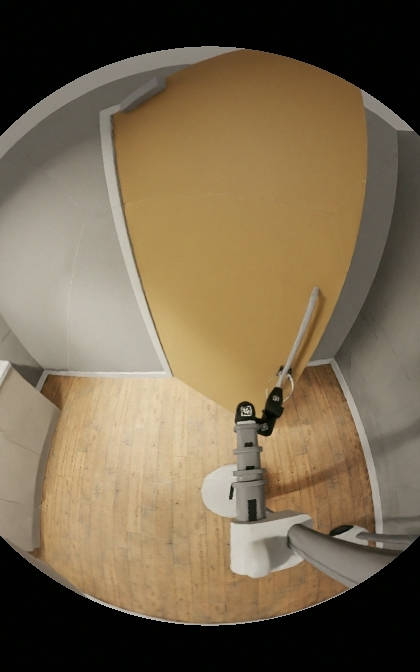

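Request:
execute_actions:
  actions:
    - {"r1":{"joints":{"arm_m":0.07,"wrist_yaw_rad":-0.6},"base":{"strafe_m":0.11}}}
  cameras: []

Request:
execute_actions:
  actions:
    - {"r1":{"joints":{"arm_m":0.03,"wrist_yaw_rad":-0.77},"base":{"strafe_m":0.12}}}
  cameras: []

Request:
execute_actions:
  actions:
    - {"r1":{"joints":{"arm_m":0.02,"wrist_yaw_rad":-0.94},"base":{"strafe_m":0.13}}}
  cameras: []

Request:
execute_actions:
  actions:
    - {"r1":{"joints":{"wrist_yaw_rad":-1.08},"base":{"strafe_m":0.14}},"r2":{"base":{"rotate_rad":-1.25},"pace":"slow"}}
  cameras: ["r1_head_left_camera","r2_head_camera"]

Scene clock: 76.53 s.
r1.base_odometry: x=+0.853 y=-0.237 heading=-0.779 (m, m, rad; r1's odometry frame)
r1.turned_by_wheels: -0.002 (rad since the last result)
r1.turned_by_imu: +0.030 (rad since the last result)
r1.base_tilt: forward=+0.4 right=+0.3 (deg)
r1.lidar_m: 0.56 0.98 1.56 1.69 1.77 1.57 1.51 0.78 0.97 1.34 1.43 0.42
r1.base_status: done
r1.joint_positions: lift_m=+0.750 arm_m=+0.072 wrist_yaw_rad=-0.607 wrist_pitch_rad=-0.014 wrist_roll_rad=+0.018 gripper_m=-0.015
r1.joint_status: all done
r1.on_its_own: wrist_yaw_rad is at rest, and its effort (+20) is outside its rest range (-13 to +13)
r1.motor_effort: lift_m=+21(21) arm_m=-12(23) wrist_yaw_rad=+20(91) wrist_pitch_rad=-7(8) wrist_roll_rad=+0(2) gripper_m=-16(22) wheel_0=-16(23) wheel_1=-3(19) wheel_2=-4(16) (%)
r1.hand_pose: x=+0.4300 y=-0.2364 z=+0.9321 quat_wxyz=(+0.954, +0.007, -0.009, -0.299) (m; r1's base frame)
r1.wrist_depth_mm: 281 270 259 248 243 1281 1118 / 281 271 262 248 242 1281 1098 / 281 272 262 248 243 1281 1118 / 282 272 262 249 244 1281 1098 / 282 272 264 250 245 1308 1078 / 285 274 260 188 188 1281 1098 / 286 274 263 124 246 1182 1098
r2.base_odometry: x=-1.363 y=+1.199 heading=-0.711 (m, m, rad; r2's odometry frame)
r2.turned_by_wheels: +0.000 (rad since the last result)
r2.turned_by_imu: +0.000 (rad since the last result)
r2.base_tilt: forward=+0.1 right=+0.3 (deg)
r2.lidar_m: 0.43 1.00 0.76 0.70 0.67 0.44 0.42 0.45 0.62 1.86 1.03 0.48
r2.base_status: not commanded
r2.joint_positions: lift_m=+0.830 arm_m=+0.003 wrist_yaw_rad=+0.000 wrist_pitch_rad=+0.002 wrist_roll_rad=+0.011 gripper_m=+0.070
r2.joint_status: not commanded
r2.motor_effort: lift_m=+26(26) arm_m=-5(5) wrist_yaw_rad=+0(0) wrist_pitch_rad=-12(12) wrist_roll_rad=+0(0) gripper_m=-20(21) wheel_0=+0(0) wheel_1=+0(0) wheel_2=-1(0) (%)
r2.hand_pose: x=+0.4621 y=-0.0874 z=+1.0071 quat_wxyz=(+1.000, +0.005, +0.001, +0.000) (m; r2's base frame)
r2.wrist_depth_mm: 1160 1708 - - - - - / 1182 1708 - - - - - / 1160 1756 - - - - - / 1160 1708 240 - - - 732 / 1160 1708 214 253 216 - - / 1160 181 213 247 211 184 - / 1060 1618 181 109 211 - -
pictures: none
No camera images: the call's "cameras" was empty. Leave "cameras" out to get every camera's image.

Scene clock: 78.10 s.
r1.base_odometry: x=+0.937 y=-0.152 heading=-0.780 (m, m, rad; r1's odometry frame)
r1.turned_by_wheels: -0.001 (rad since the last result)
r1.turned_by_imu: +0.041 (rad since the last result)
r1.base_tilt: forward=+0.4 right=+0.3 (deg)
r1.lidar_m: 0.56 1.17 1.63 1.57 1.69 1.54 1.50 0.83 0.98 1.45 0.43 0.38
r1.base_status: done
r1.joint_positions: lift_m=+0.750 arm_m=+0.032 wrist_yaw_rad=-0.775 wrist_pitch_rad=-0.013 wrist_roll_rad=+0.018 gripper_m=-0.015
r1.joint_status: all done
r1.on_its_own: wrist_yaw_rad is at rest, and its effort (+14) is outside its rest range (-13 to +13)
r1.motor_effort: lift_m=+21(21) arm_m=-11(23) wrist_yaw_rad=+14(100) wrist_pitch_rad=-6(9) wrist_roll_rad=+0(2) gripper_m=-14(22) wheel_0=-15(24) wheel_1=-1(18) wheel_2=-3(18) (%)
r1.hand_pose: x=+0.3477 y=-0.2643 z=+0.9321 quat_wxyz=(+0.926, +0.006, -0.010, -0.378) (m; r1's base frame)
r1.wrist_depth_mm: 282 273 260 247 242 1336 1160 / 283 272 262 248 243 1336 1160 / 282 272 262 248 243 1308 1160 / 286 273 262 250 244 1308 1160 / 286 274 263 249 245 1336 1160 / 286 276 187 189 188 1336 1160 / 287 277 263 122 245 1255 1160
r2.base_odometry: x=-1.363 y=+1.199 heading=-0.711 (m, m, rad; r2's odometry frame)
r2.turned_by_wheels: +0.000 (rad since the last result)
r2.turned_by_imu: +0.000 (rad since the last result)
r2.base_tilt: forward=+0.0 right=+0.3 (deg)
r2.lidar_m: 0.43 1.02 0.73 0.70 0.66 0.44 0.42 0.44 0.59 1.87 1.18 0.48
r2.base_status: not commanded
r2.joint_positions: lift_m=+0.830 arm_m=+0.003 wrist_yaw_rad=+0.000 wrist_pitch_rad=+0.002 wrist_roll_rad=+0.011 gripper_m=+0.070
r2.joint_status: not commanded
r2.motor_effort: lift_m=+26(26) arm_m=-5(5) wrist_yaw_rad=-2(1) wrist_pitch_rad=-12(11) wrist_roll_rad=+1(0) gripper_m=-20(20) wheel_0=+0(0) wheel_1=+0(0) wheel_2=+0(0) (%)
r2.hand_pose: x=+0.4621 y=-0.0874 z=+1.0071 quat_wxyz=(+1.000, +0.005, +0.001, +0.000) (m; r2's base frame)
r2.wrist_depth_mm: 1160 1708 - - - - - / 1182 1708 - - - - - / 1182 1708 - - - - - / 1182 1708 240 - - - 759 / 1182 1708 214 252 216 - - / 1160 181 213 247 211 184 - / 1078 1661 181 109 211 - -
pictures: none
No camera images: the call's "cameras" was empty. Leave "cameras" out to get every camera's image.

Scene clock: 79.73 s.
r1.base_odometry: x=+1.028 y=-0.060 heading=-0.782 (m, m, rad; r1's odometry frame)
r1.turned_by_wheels: -0.001 (rad since the last result)
r1.turned_by_imu: +0.039 (rad since the last result)
r1.base_tilt: forward=+0.4 right=+0.3 (deg)
r1.lidar_m: 0.65 1.21 1.49 1.47 1.57 1.52 1.47 0.89 0.96 1.57 0.35 0.36
r1.base_status: done
r1.joint_positions: lift_m=+0.750 arm_m=+0.022 wrist_yaw_rad=-0.948 wrist_pitch_rad=-0.014 wrist_roll_rad=+0.018 gripper_m=-0.015
r1.joint_status: all done
r1.on_its_own: wrist_yaw_rad is at rest, and its effort (+22) is outside its rest range (-13 to +13)
r1.motor_effort: lift_m=+21(21) arm_m=-9(20) wrist_yaw_rad=+22(98) wrist_pitch_rad=-6(9) wrist_roll_rad=+0(2) gripper_m=-15(21) wheel_0=-13(23) wheel_1=+1(20) wheel_2=-6(17) (%)
r1.hand_pose: x=+0.2898 y=-0.2853 z=+0.9321 quat_wxyz=(+0.890, +0.005, -0.010, -0.456) (m; r1's base frame)
r1.wrist_depth_mm: 281 272 260 246 241 1430 1255 / 282 271 262 248 242 1397 1229 / 283 272 262 248 244 1397 1229 / 285 273 263 251 243 1366 1255 / 285 273 263 228 245 1430 1229 / 287 274 260 189 189 1397 1229 / 287 277 264 126 244 1336 1229
r2.base_odometry: x=-1.363 y=+1.199 heading=-0.711 (m, m, rad; r2's odometry frame)
r2.turned_by_wheels: +0.000 (rad since the last result)
r2.turned_by_imu: +0.000 (rad since the last result)
r2.base_tilt: forward=+0.0 right=+0.3 (deg)
r2.lidar_m: 0.42 1.01 0.74 0.70 0.66 0.44 0.42 0.44 0.62 1.89 1.31 0.47
r2.base_status: not commanded
r2.joint_positions: lift_m=+0.830 arm_m=+0.003 wrist_yaw_rad=+0.000 wrist_pitch_rad=+0.002 wrist_roll_rad=+0.011 gripper_m=+0.070
r2.joint_status: not commanded
r2.motor_effort: lift_m=+26(26) arm_m=-5(5) wrist_yaw_rad=-2(0) wrist_pitch_rad=-13(13) wrist_roll_rad=+0(0) gripper_m=-21(23) wheel_0=+0(0) wheel_1=+0(0) wheel_2=+0(0) (%)
r2.hand_pose: x=+0.4621 y=-0.0874 z=+1.0071 quat_wxyz=(+1.000, +0.005, +0.001, +0.000) (m; r2's base frame)
r2.wrist_depth_mm: 1160 1708 - - - - 991 / 1160 1708 - - - - - / 1160 1708 - - - - 798 / 1182 1708 239 - - - 778 / 1138 1661 214 253 216 - - / 1138 181 213 247 210 185 - / 1060 1661 180 109 211 - 831
pictures: none
No camera images: the call's "cameras" was empty. Leave "cameras" out to get every camera's image.

Scene clock: 82.27 s.
r1.base_odometry: x=+1.126 y=+0.039 heading=-0.783 (m, m, rad; r1's odometry frame)
r1.turned_by_wheels: -0.002 (rad since the last result)
r1.turned_by_imu: +0.006 (rad since the last result)
r1.base_tilt: forward=+0.3 right=+0.3 (deg)
r1.lidar_m: 0.73 1.20 1.36 1.33 1.44 1.50 1.48 1.58 1.17 1.71 0.33 0.43
r1.base_status: done
r1.joint_positions: lift_m=+0.750 arm_m=+0.021 wrist_yaw_rad=-1.090 wrist_pitch_rad=-0.014 wrist_roll_rad=+0.018 gripper_m=-0.015
r1.joint_status: all done
r1.on_its_own: wrist_yaw_rad is at rest, and its effort (+27) is outside its rest range (-13 to +13)
r1.motor_effort: lift_m=+21(21) arm_m=-8(9) wrist_yaw_rad=+27(64) wrist_pitch_rad=-4(7) wrist_roll_rad=+0(1) gripper_m=-13(19) wheel_0=-13(20) wheel_1=+1(17) wheel_2=-7(7) (%)
r1.hand_pose: x=+0.2483 y=-0.2962 z=+0.9322 quat_wxyz=(+0.855, +0.004, -0.011, -0.518) (m; r1's base frame)
r1.wrist_depth_mm: 285 272 259 246 241 1464 1308 / 283 273 260 246 241 1499 1336 / 286 274 263 247 242 1464 1366 / 283 274 263 247 242 1499 1366 / 285 273 263 217 243 1464 1366 / 287 276 187 186 187 1537 1366 / 289 276 263 126 244 1464 1336
r2.base_odometry: x=-1.363 y=+1.199 heading=-1.960 (m, m, rad; r2's odometry frame)
r2.turned_by_wheels: -1.249 (rad since the last result)
r2.turned_by_imu: -1.265 (rad since the last result)
r2.base_tilt: forward=+0.1 right=+0.3 (deg)
r2.lidar_m: 0.44 1.28 1.31 1.31 0.80 0.70 0.71 0.52 0.41 0.42 0.53 0.48
r2.base_status: done
r2.joint_positions: lift_m=+0.830 arm_m=+0.003 wrist_yaw_rad=+0.000 wrist_pitch_rad=+0.002 wrist_roll_rad=+0.011 gripper_m=+0.070
r2.joint_status: not commanded
r2.motor_effort: lift_m=+26(26) arm_m=-5(5) wrist_yaw_rad=+0(1) wrist_pitch_rad=-13(12) wrist_roll_rad=+0(0) gripper_m=-22(21) wheel_0=+6(11) wheel_1=+3(7) wheel_2=+2(6) (%)
r2.hand_pose: x=+0.4621 y=-0.0874 z=+1.0071 quat_wxyz=(+1.000, +0.005, +0.001, +0.000) (m; r2's base frame)
r2.wrist_depth_mm: 1025 1499 - - 1576 1464 1160 / 1025 1499 - - 1576 1464 1205 / 991 1499 - - 1537 1464 1229 / 1025 1499 - - 1537 1499 1229 / 1025 1464 215 253 216 1464 1229 / 1060 181 213 247 210 184 1229 / 1008 1397 180 109 211 1499 1182
pictures: r1_head_left_camera, r2_head_camera
Images, in order (width x height): r1_head_left_camera 420x672, r2_head_camera 420x560.

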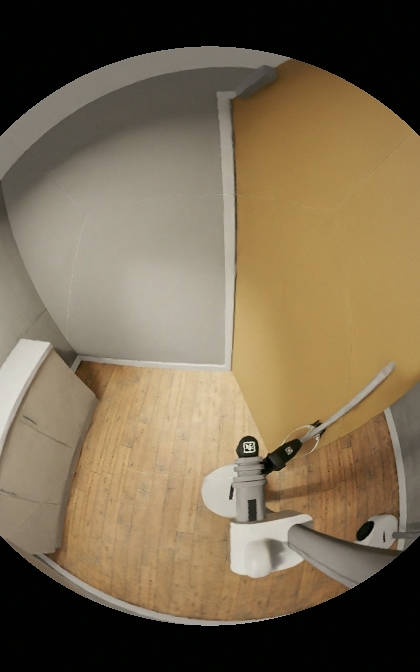

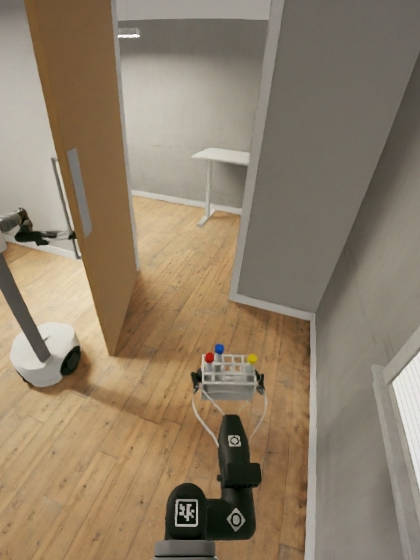

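Request:
execute_actions:
  actions:
    - {"r2":{"base":{"strafe_m":0.1}}}
  cameras: []

Request:
execute_actions:
  actions:
    - {"r2":{"base":{"translate_m":1.3}}}
  cameras: ["r2_head_left_camera"]

Scene clock: 84.20 s.
r1.base_odometry: x=+1.126 y=+0.039 heading=-0.783 (m, m, rad; r1's odometry frame)
r1.turned_by_wheels: +0.000 (rad since the last result)
r1.turned_by_imu: +0.000 (rad since the last result)
r1.base_tilt: forward=+0.4 right=+0.3 (deg)
r1.lidar_m: 0.72 1.22 1.35 1.32 1.44 1.51 1.47 1.35 1.08 1.70 0.32 0.42
r1.base_status: not commanded
r1.joint_positions: lift_m=+0.750 arm_m=+0.021 wrist_yaw_rad=-1.090 wrist_pitch_rad=-0.014 wrist_roll_rad=+0.018 gripper_m=-0.015
r1.joint_status: not commanded
r1.on_its_own: wrist_yaw_rad is at rest, and its effort (+28) is outside its rest range (-13 to +13)
r1.motor_effort: lift_m=+21(21) arm_m=-8(8) wrist_yaw_rad=+28(28) wrist_pitch_rad=-7(6) wrist_roll_rad=-1(1) gripper_m=-12(15) wheel_0=-13(13) wheel_1=+0(1) wheel_2=-7(8) (%)
r1.hand_pose: x=+0.2483 y=-0.2962 z=+0.9322 quat_wxyz=(+0.855, +0.004, -0.011, -0.518) (m; r1's base frame)
r1.wrist_depth_mm: 285 272 259 246 240 1499 1336 / 286 273 260 247 240 1464 1366 / 286 273 260 247 241 1464 1336 / 283 274 263 248 242 1499 1366 / 286 274 263 216 243 1499 1336 / 287 274 187 186 187 1499 1366 / 290 277 263 126 243 1464 1366
r2.base_odometry: x=-1.271 y=+1.161 heading=-1.960 (m, m, rad; r2's odometry frame)
r2.turned_by_wheels: +0.000 (rad since the last result)
r2.turned_by_imu: +0.000 (rad since the last result)
r2.base_tilt: forward=+0.0 right=+0.3 (deg)
r2.lidar_m: 0.42 1.22 1.30 1.27 0.77 0.67 0.69 0.63 0.51 0.51 0.62 0.47
r2.base_status: done
r2.joint_positions: lift_m=+0.830 arm_m=+0.003 wrist_yaw_rad=+0.000 wrist_pitch_rad=+0.002 wrist_roll_rad=+0.011 gripper_m=+0.070
r2.joint_status: not commanded
r2.motor_effort: lift_m=+26(26) arm_m=-6(5) wrist_yaw_rad=+0(1) wrist_pitch_rad=-12(12) wrist_roll_rad=+0(1) gripper_m=-22(24) wheel_0=-4(11) wheel_1=+3(10) wheel_2=+0(1) (%)
r2.hand_pose: x=+0.4621 y=-0.0874 z=+1.0071 quat_wxyz=(+1.000, +0.005, +0.001, +0.000) (m; r2's base frame)
r2.wrist_depth_mm: - 1229 - - 1576 1464 1397 / - 1255 - - 1576 1464 1397 / - 1229 - - 1576 1499 1430 / - 1229 1863 - 1576 1499 1430 / 1008 1205 214 252 216 1499 1430 / - 181 214 247 210 184 1464 / - 1182 181 109 211 1537 1430
pictures: none
No camera images: the call's "cameras" was empty. Leave "cameras" out to get every camera's image.

Scene clock: 90.03 s.
r1.base_odometry: x=+1.126 y=+0.039 heading=-0.783 (m, m, rad; r1's odometry frame)
r1.turned_by_wheels: +0.000 (rad since the last result)
r1.turned_by_imu: +0.001 (rad since the last result)
r1.base_tilt: forward=+0.4 right=+0.2 (deg)
r1.lidar_m: 0.73 1.22 1.34 1.34 1.43 1.51 1.47 1.56 1.74 0.75 0.32 0.43
r1.base_status: not commanded
r1.joint_positions: lift_m=+0.750 arm_m=+0.021 wrist_yaw_rad=-1.090 wrist_pitch_rad=-0.014 wrist_roll_rad=+0.018 gripper_m=-0.015
r1.joint_status: not commanded
r1.on_its_own: wrist_yaw_rad is at rest, and its effort (+28) is outside its rest range (-13 to +13)
r1.motor_effort: lift_m=+21(21) arm_m=-8(8) wrist_yaw_rad=+28(28) wrist_pitch_rad=-5(6) wrist_roll_rad=+0(1) gripper_m=-14(13) wheel_0=-13(13) wheel_1=+1(1) wheel_2=-7(7) (%)
r1.hand_pose: x=+0.2483 y=-0.2962 z=+0.9322 quat_wxyz=(+0.855, +0.004, -0.011, -0.518) (m; r1's base frame)
r1.wrist_depth_mm: 283 272 259 246 241 1464 1336 / 285 273 262 247 242 1464 1336 / 285 273 262 246 241 1464 1336 / 285 274 260 248 242 1464 1336 / 286 274 262 217 243 1499 1336 / 287 274 187 187 186 1499 1397 / 290 276 263 126 244 1430 1366
r2.base_odometry: x=-1.764 y=-0.042 heading=-1.960 (m, m, rad; r2's odometry frame)
r2.turned_by_wheels: +0.000 (rad since the last result)
r2.turned_by_imu: +0.000 (rad since the last result)
r2.base_tilt: forward=+0.0 right=+0.3 (deg)
r2.lidar_m: 0.42 0.71 0.50 0.46 0.72 1.91 1.75 1.07 0.96 0.97 0.77 0.48
r2.base_status: done
r2.joint_positions: lift_m=+0.830 arm_m=+0.003 wrist_yaw_rad=+0.000 wrist_pitch_rad=+0.002 wrist_roll_rad=+0.011 gripper_m=+0.070
r2.joint_status: not commanded
r2.motor_effort: lift_m=+26(26) arm_m=-5(5) wrist_yaw_rad=+0(0) wrist_pitch_rad=-13(13) wrist_roll_rad=+0(0) gripper_m=-22(20) wheel_0=+3(5) wheel_1=+3(7) wheel_2=-1(10) (%)
r2.hand_pose: x=+0.4621 y=-0.0874 z=+1.0071 quat_wxyz=(+1.000, +0.005, +0.001, +0.000) (m; r2's base frame)
r2.wrist_depth_mm: - - - - - - - / - - - - - - - / - - - - - - - / - - - - 1708 - - / - - 215 253 216 - - / - 181 213 247 210 183 - / - - 181 109 211 - 1863
pictures: r2_head_left_camera
Images, in order (width x height): r2_head_left_camera 420x672.

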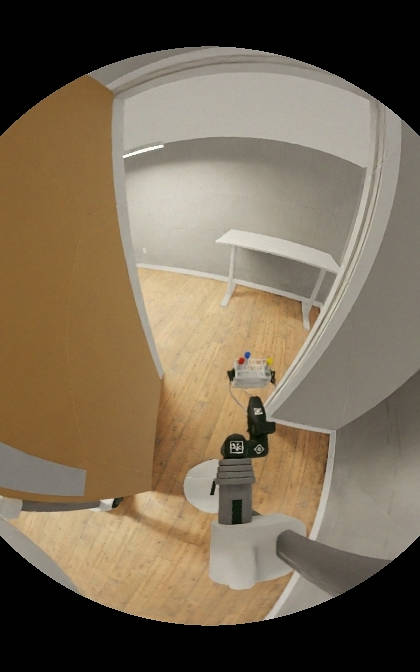

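Request:
execute_actions:
  actions:
    - {"r2":{"base":{"translate_m":1.1},"joints":{"lift_m":0.95}}}
  cameras: []

Request:
execute_actions:
  actions:
    - {"r1":{"joints":{"gripper_m":0.12}},"r2":{"base":{"rotate_rad":-0.5},"pace":"slow"}}
  cameras: ["r1_head_left_camera","r2_head_camera","r2_wrist_camera"]

Scene clock: 98.30 s.
r1.base_odometry: x=+1.126 y=+0.039 heading=-0.783 (m, m, rad; r1's odometry frame)
r1.turned_by_wheels: +0.000 (rad since the last result)
r1.turned_by_imu: +0.002 (rad since the last result)
r1.base_tilt: forward=+0.4 right=+0.3 (deg)
r1.lidar_m: 0.73 1.22 1.34 1.34 1.46 1.52 1.45 1.56 1.73 1.70 0.33 0.43
r1.base_status: not commanded
r1.joint_positions: lift_m=+0.750 arm_m=+0.021 wrist_yaw_rad=-1.090 wrist_pitch_rad=-0.014 wrist_roll_rad=+0.018 gripper_m=-0.015
r1.joint_status: not commanded
r1.on_its_own: wrist_yaw_rad is at rest, and its effort (+28) is outside its rest range (-13 to +13)
r1.motor_effort: lift_m=+21(21) arm_m=-8(8) wrist_yaw_rad=+28(27) wrist_pitch_rad=-6(5) wrist_roll_rad=+0(0) gripper_m=-13(13) wheel_0=-13(13) wheel_1=+1(1) wheel_2=-7(7) (%)
r1.hand_pose: x=+0.2483 y=-0.2962 z=+0.9322 quat_wxyz=(+0.855, +0.004, -0.011, -0.518) (m; r1's base frame)
r1.wrist_depth_mm: 283 272 260 246 240 1464 1336 / 285 272 259 247 241 1499 1336 / 282 273 260 248 242 1499 1366 / 286 273 262 247 243 1499 1336 / 286 273 263 216 242 1499 1336 / 287 276 187 187 187 1464 1366 / 287 277 262 126 244 1464 1366
r2.base_odometry: x=-2.181 y=-1.060 heading=-1.960 (m, m, rad; r2's odometry frame)
r2.turned_by_wheels: +0.000 (rad since the last result)
r2.turned_by_imu: +0.001 (rad since the last result)
r2.base_tilt: forward=+0.0 right=+0.3 (deg)
r2.lidar_m: 0.43 2.15 2.43 0.52 0.55 0.71 2.43 0.61 0.59 1.32 1.11 1.00
r2.base_status: done
r2.joint_positions: lift_m=+0.950 arm_m=+0.003 wrist_yaw_rad=+0.000 wrist_pitch_rad=+0.002 wrist_roll_rad=+0.011 gripper_m=+0.070
r2.joint_status: all done
r2.motor_effort: lift_m=+27(29) arm_m=-6(5) wrist_yaw_rad=+0(1) wrist_pitch_rad=-13(12) wrist_roll_rad=+1(0) gripper_m=-21(25) wheel_0=+2(6) wheel_1=+3(7) wheel_2=+1(11) (%)
r2.hand_pose: x=+0.4621 y=-0.0874 z=+1.1271 quat_wxyz=(+1.000, +0.005, +0.001, +0.000) (m; r2's base frame)
r2.wrist_depth_mm: - 1808 1661 1576 1464 1366 1281 / - 1808 1661 1537 1464 1366 1281 / - 1808 1661 1576 1464 1366 1308 / - 1863 242 1576 1430 1366 1281 / - 1808 214 252 216 1182 1138 / - 181 214 247 211 183 723 / - 1808 180 109 211 1397 1308
pictures: none
No camera images: the call's "cameras" was empty. Leave "cameras" out to get every camera's image.

Scene clock: 100.47 s.
r1.base_odometry: x=+1.126 y=+0.040 heading=-0.782 (m, m, rad; r1's odometry frame)
r1.turned_by_wheels: +0.001 (rad since the last result)
r1.turned_by_imu: +0.002 (rad since the last result)
r1.base_tilt: forward=+0.4 right=+0.2 (deg)
r1.lidar_m: 0.91 1.22 1.35 1.32 1.44 1.51 1.47 1.59 1.75 1.70 0.60 0.69
r1.base_status: not commanded
r1.joint_positions: lift_m=+0.750 arm_m=+0.021 wrist_yaw_rad=-1.080 wrist_pitch_rad=-0.014 wrist_roll_rad=+0.018 gripper_m=+0.120
r1.joint_status: all done
r1.motor_effort: lift_m=+21(21) arm_m=-8(8) wrist_yaw_rad=+1(28) wrist_pitch_rad=-5(6) wrist_roll_rad=-1(0) gripper_m=+0(14) wheel_0=-2(13) wheel_1=+0(1) wheel_2=-3(7) (%)
r1.hand_pose: x=+0.2510 y=-0.2956 z=+0.9322 quat_wxyz=(+0.858, +0.004, -0.011, -0.514) (m; r1's base frame)
r1.wrist_depth_mm: 477 488 500 512 1576 1464 1366 / 477 492 504 512 1618 1464 1336 / 480 492 504 517 1576 1499 1366 / 480 492 512 517 1618 1537 1366 / 484 500 508 521 1618 1537 1366 / 488 492 508 521 530 1430 1336 / 484 492 512 123 1661 1464 1366
r2.base_odometry: x=-2.181 y=-1.060 heading=-2.459 (m, m, rad; r2's odometry frame)
r2.turned_by_wheels: -0.499 (rad since the last result)
r2.turned_by_imu: -0.505 (rad since the last result)
r2.base_tilt: forward=+0.0 right=+0.3 (deg)
r2.lidar_m: 0.42 1.01 2.17 2.44 0.52 0.54 0.61 0.99 0.61 0.60 1.31 1.14
r2.base_status: done
r2.joint_positions: lift_m=+0.950 arm_m=+0.003 wrist_yaw_rad=+0.000 wrist_pitch_rad=+0.002 wrist_roll_rad=+0.011 gripper_m=+0.070
r2.joint_status: not commanded
r2.motor_effort: lift_m=+27(27) arm_m=-6(5) wrist_yaw_rad=-1(1) wrist_pitch_rad=-12(14) wrist_roll_rad=+0(0) gripper_m=-18(23) wheel_0=+5(7) wheel_1=+5(7) wheel_2=+2(6) (%)
r2.hand_pose: x=+0.4621 y=-0.0874 z=+1.1271 quat_wxyz=(+1.000, +0.005, +0.001, +0.000) (m; r2's base frame)
r2.wrist_depth_mm: 1366 1397 1464 1537 1661 1708 1308 / 1397 1430 1499 1537 1618 1661 1308 / 1336 1430 1499 1576 1661 1708 1308 / 1366 1430 242 1537 1618 1661 1336 / 1366 1308 215 253 217 1205 1229 / 768 181 213 247 210 183 1308 / 1397 1430 181 109 211 1464 1336
pictures: r1_head_left_camera, r2_head_camera, r2_wrist_camera
Images, in order (width x height): r1_head_left_camera 420x672, r2_head_camera 420x560, r2_wrist_camera 616x392.

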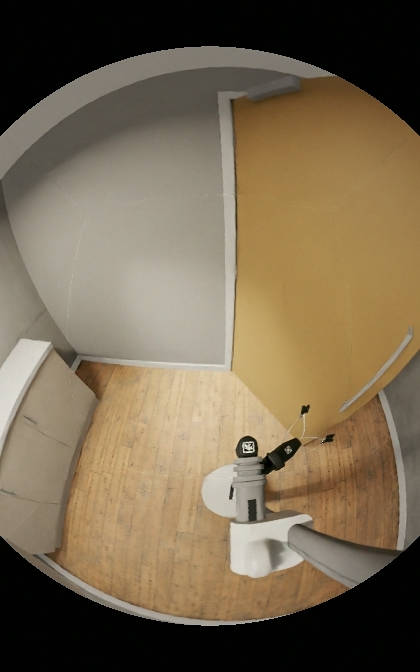

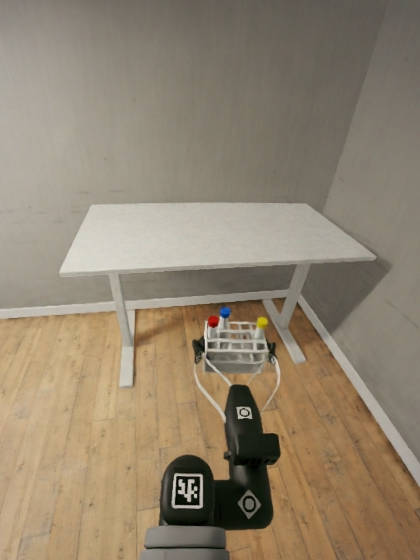

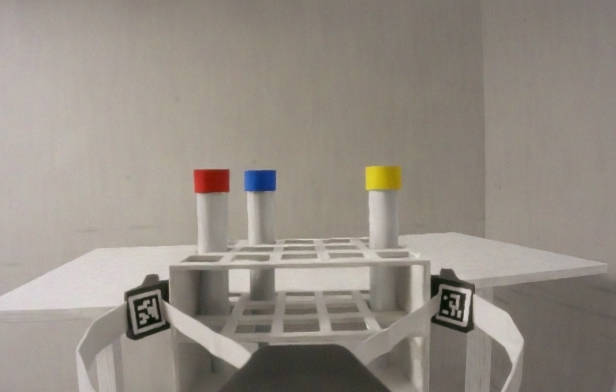

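Request:
execute_actions:
  actions:
    - {"r2":{"base":{"translate_m":0.4},"joints":{"lift_m":0.88,"arm_m":0.37}}}
  cameras: ["r2_wrist_camera"]

Scene clock: 103.57 s.
r1.base_odometry: x=+1.126 y=+0.040 heading=-0.782 (m, m, rad; r1's odometry frame)
r1.turned_by_wheels: +0.000 (rad since the last result)
r1.turned_by_imu: +0.001 (rad since the last result)
r1.base_tilt: forward=+0.4 right=+0.2 (deg)
r1.lidar_m: 1.10 1.21 1.34 1.32 1.44 1.50 1.47 1.58 1.75 1.72 1.19 1.08
r1.base_status: not commanded
r1.joint_positions: lift_m=+0.750 arm_m=+0.021 wrist_yaw_rad=-1.080 wrist_pitch_rad=-0.014 wrist_roll_rad=+0.018 gripper_m=+0.120
r1.joint_status: not commanded
r1.motor_effort: lift_m=+21(21) arm_m=-8(8) wrist_yaw_rad=+0(1) wrist_pitch_rad=-7(5) wrist_roll_rad=+0(0) gripper_m=+0(1) wheel_0=-2(2) wheel_1=+0(0) wheel_2=-3(3) (%)
r1.hand_pose: x=+0.2510 y=-0.2956 z=+0.9322 quat_wxyz=(+0.858, +0.004, -0.011, -0.514) (m; r1's base frame)
r1.wrist_depth_mm: 741 866 1025 1808 1708 1499 1366 / 750 866 1008 1808 1661 1499 1397 / 768 866 1008 1863 1756 1537 1366 / 759 866 1025 1921 1708 1537 1366 / 768 866 1025 1808 1708 1499 1336 / 768 820 991 1808 1661 1499 1397 / 759 854 1025 123 1708 1464 1397
r2.base_odometry: x=-2.491 y=-1.312 heading=-2.458 (m, m, rad; r2's odometry frame)
r2.turned_by_wheels: +0.000 (rad since the last result)
r2.turned_by_imu: +0.000 (rad since the last result)
r2.base_tilt: forward=+0.1 right=+0.3 (deg)
r2.lidar_m: 0.59 0.60 0.73 2.50 1.11 0.81 0.81 0.81 0.77 1.24 1.09 0.67
r2.base_status: done
r2.joint_positions: lift_m=+0.880 arm_m=+0.369 wrist_yaw_rad=+0.000 wrist_pitch_rad=+0.002 wrist_roll_rad=+0.011 gripper_m=+0.070
r2.joint_status: all done
r2.motor_effort: lift_m=+16(25) arm_m=+5(8) wrist_yaw_rad=-1(1) wrist_pitch_rad=-13(15) wrist_roll_rad=+0(0) gripper_m=-24(18) wheel_0=+2(10) wheel_1=+3(7) wheel_2=+1(9) (%)
r2.hand_pose: x=+0.8285 y=-0.0874 z=+1.0580 quat_wxyz=(+1.000, +0.005, +0.001, +0.000) (m; r2's base frame)
r2.wrist_depth_mm: 715 741 788 820 854 904 946 / 715 750 788 820 866 917 960 / 715 750 788 820 866 904 960 / 732 759 242 831 854 931 960 / 723 750 215 254 216 831 809 / 484 181 213 247 210 183 455 / 329 334 181 109 211 322 336
pictures: r2_wrist_camera
Images, in order (width x height): r2_wrist_camera 616x392.

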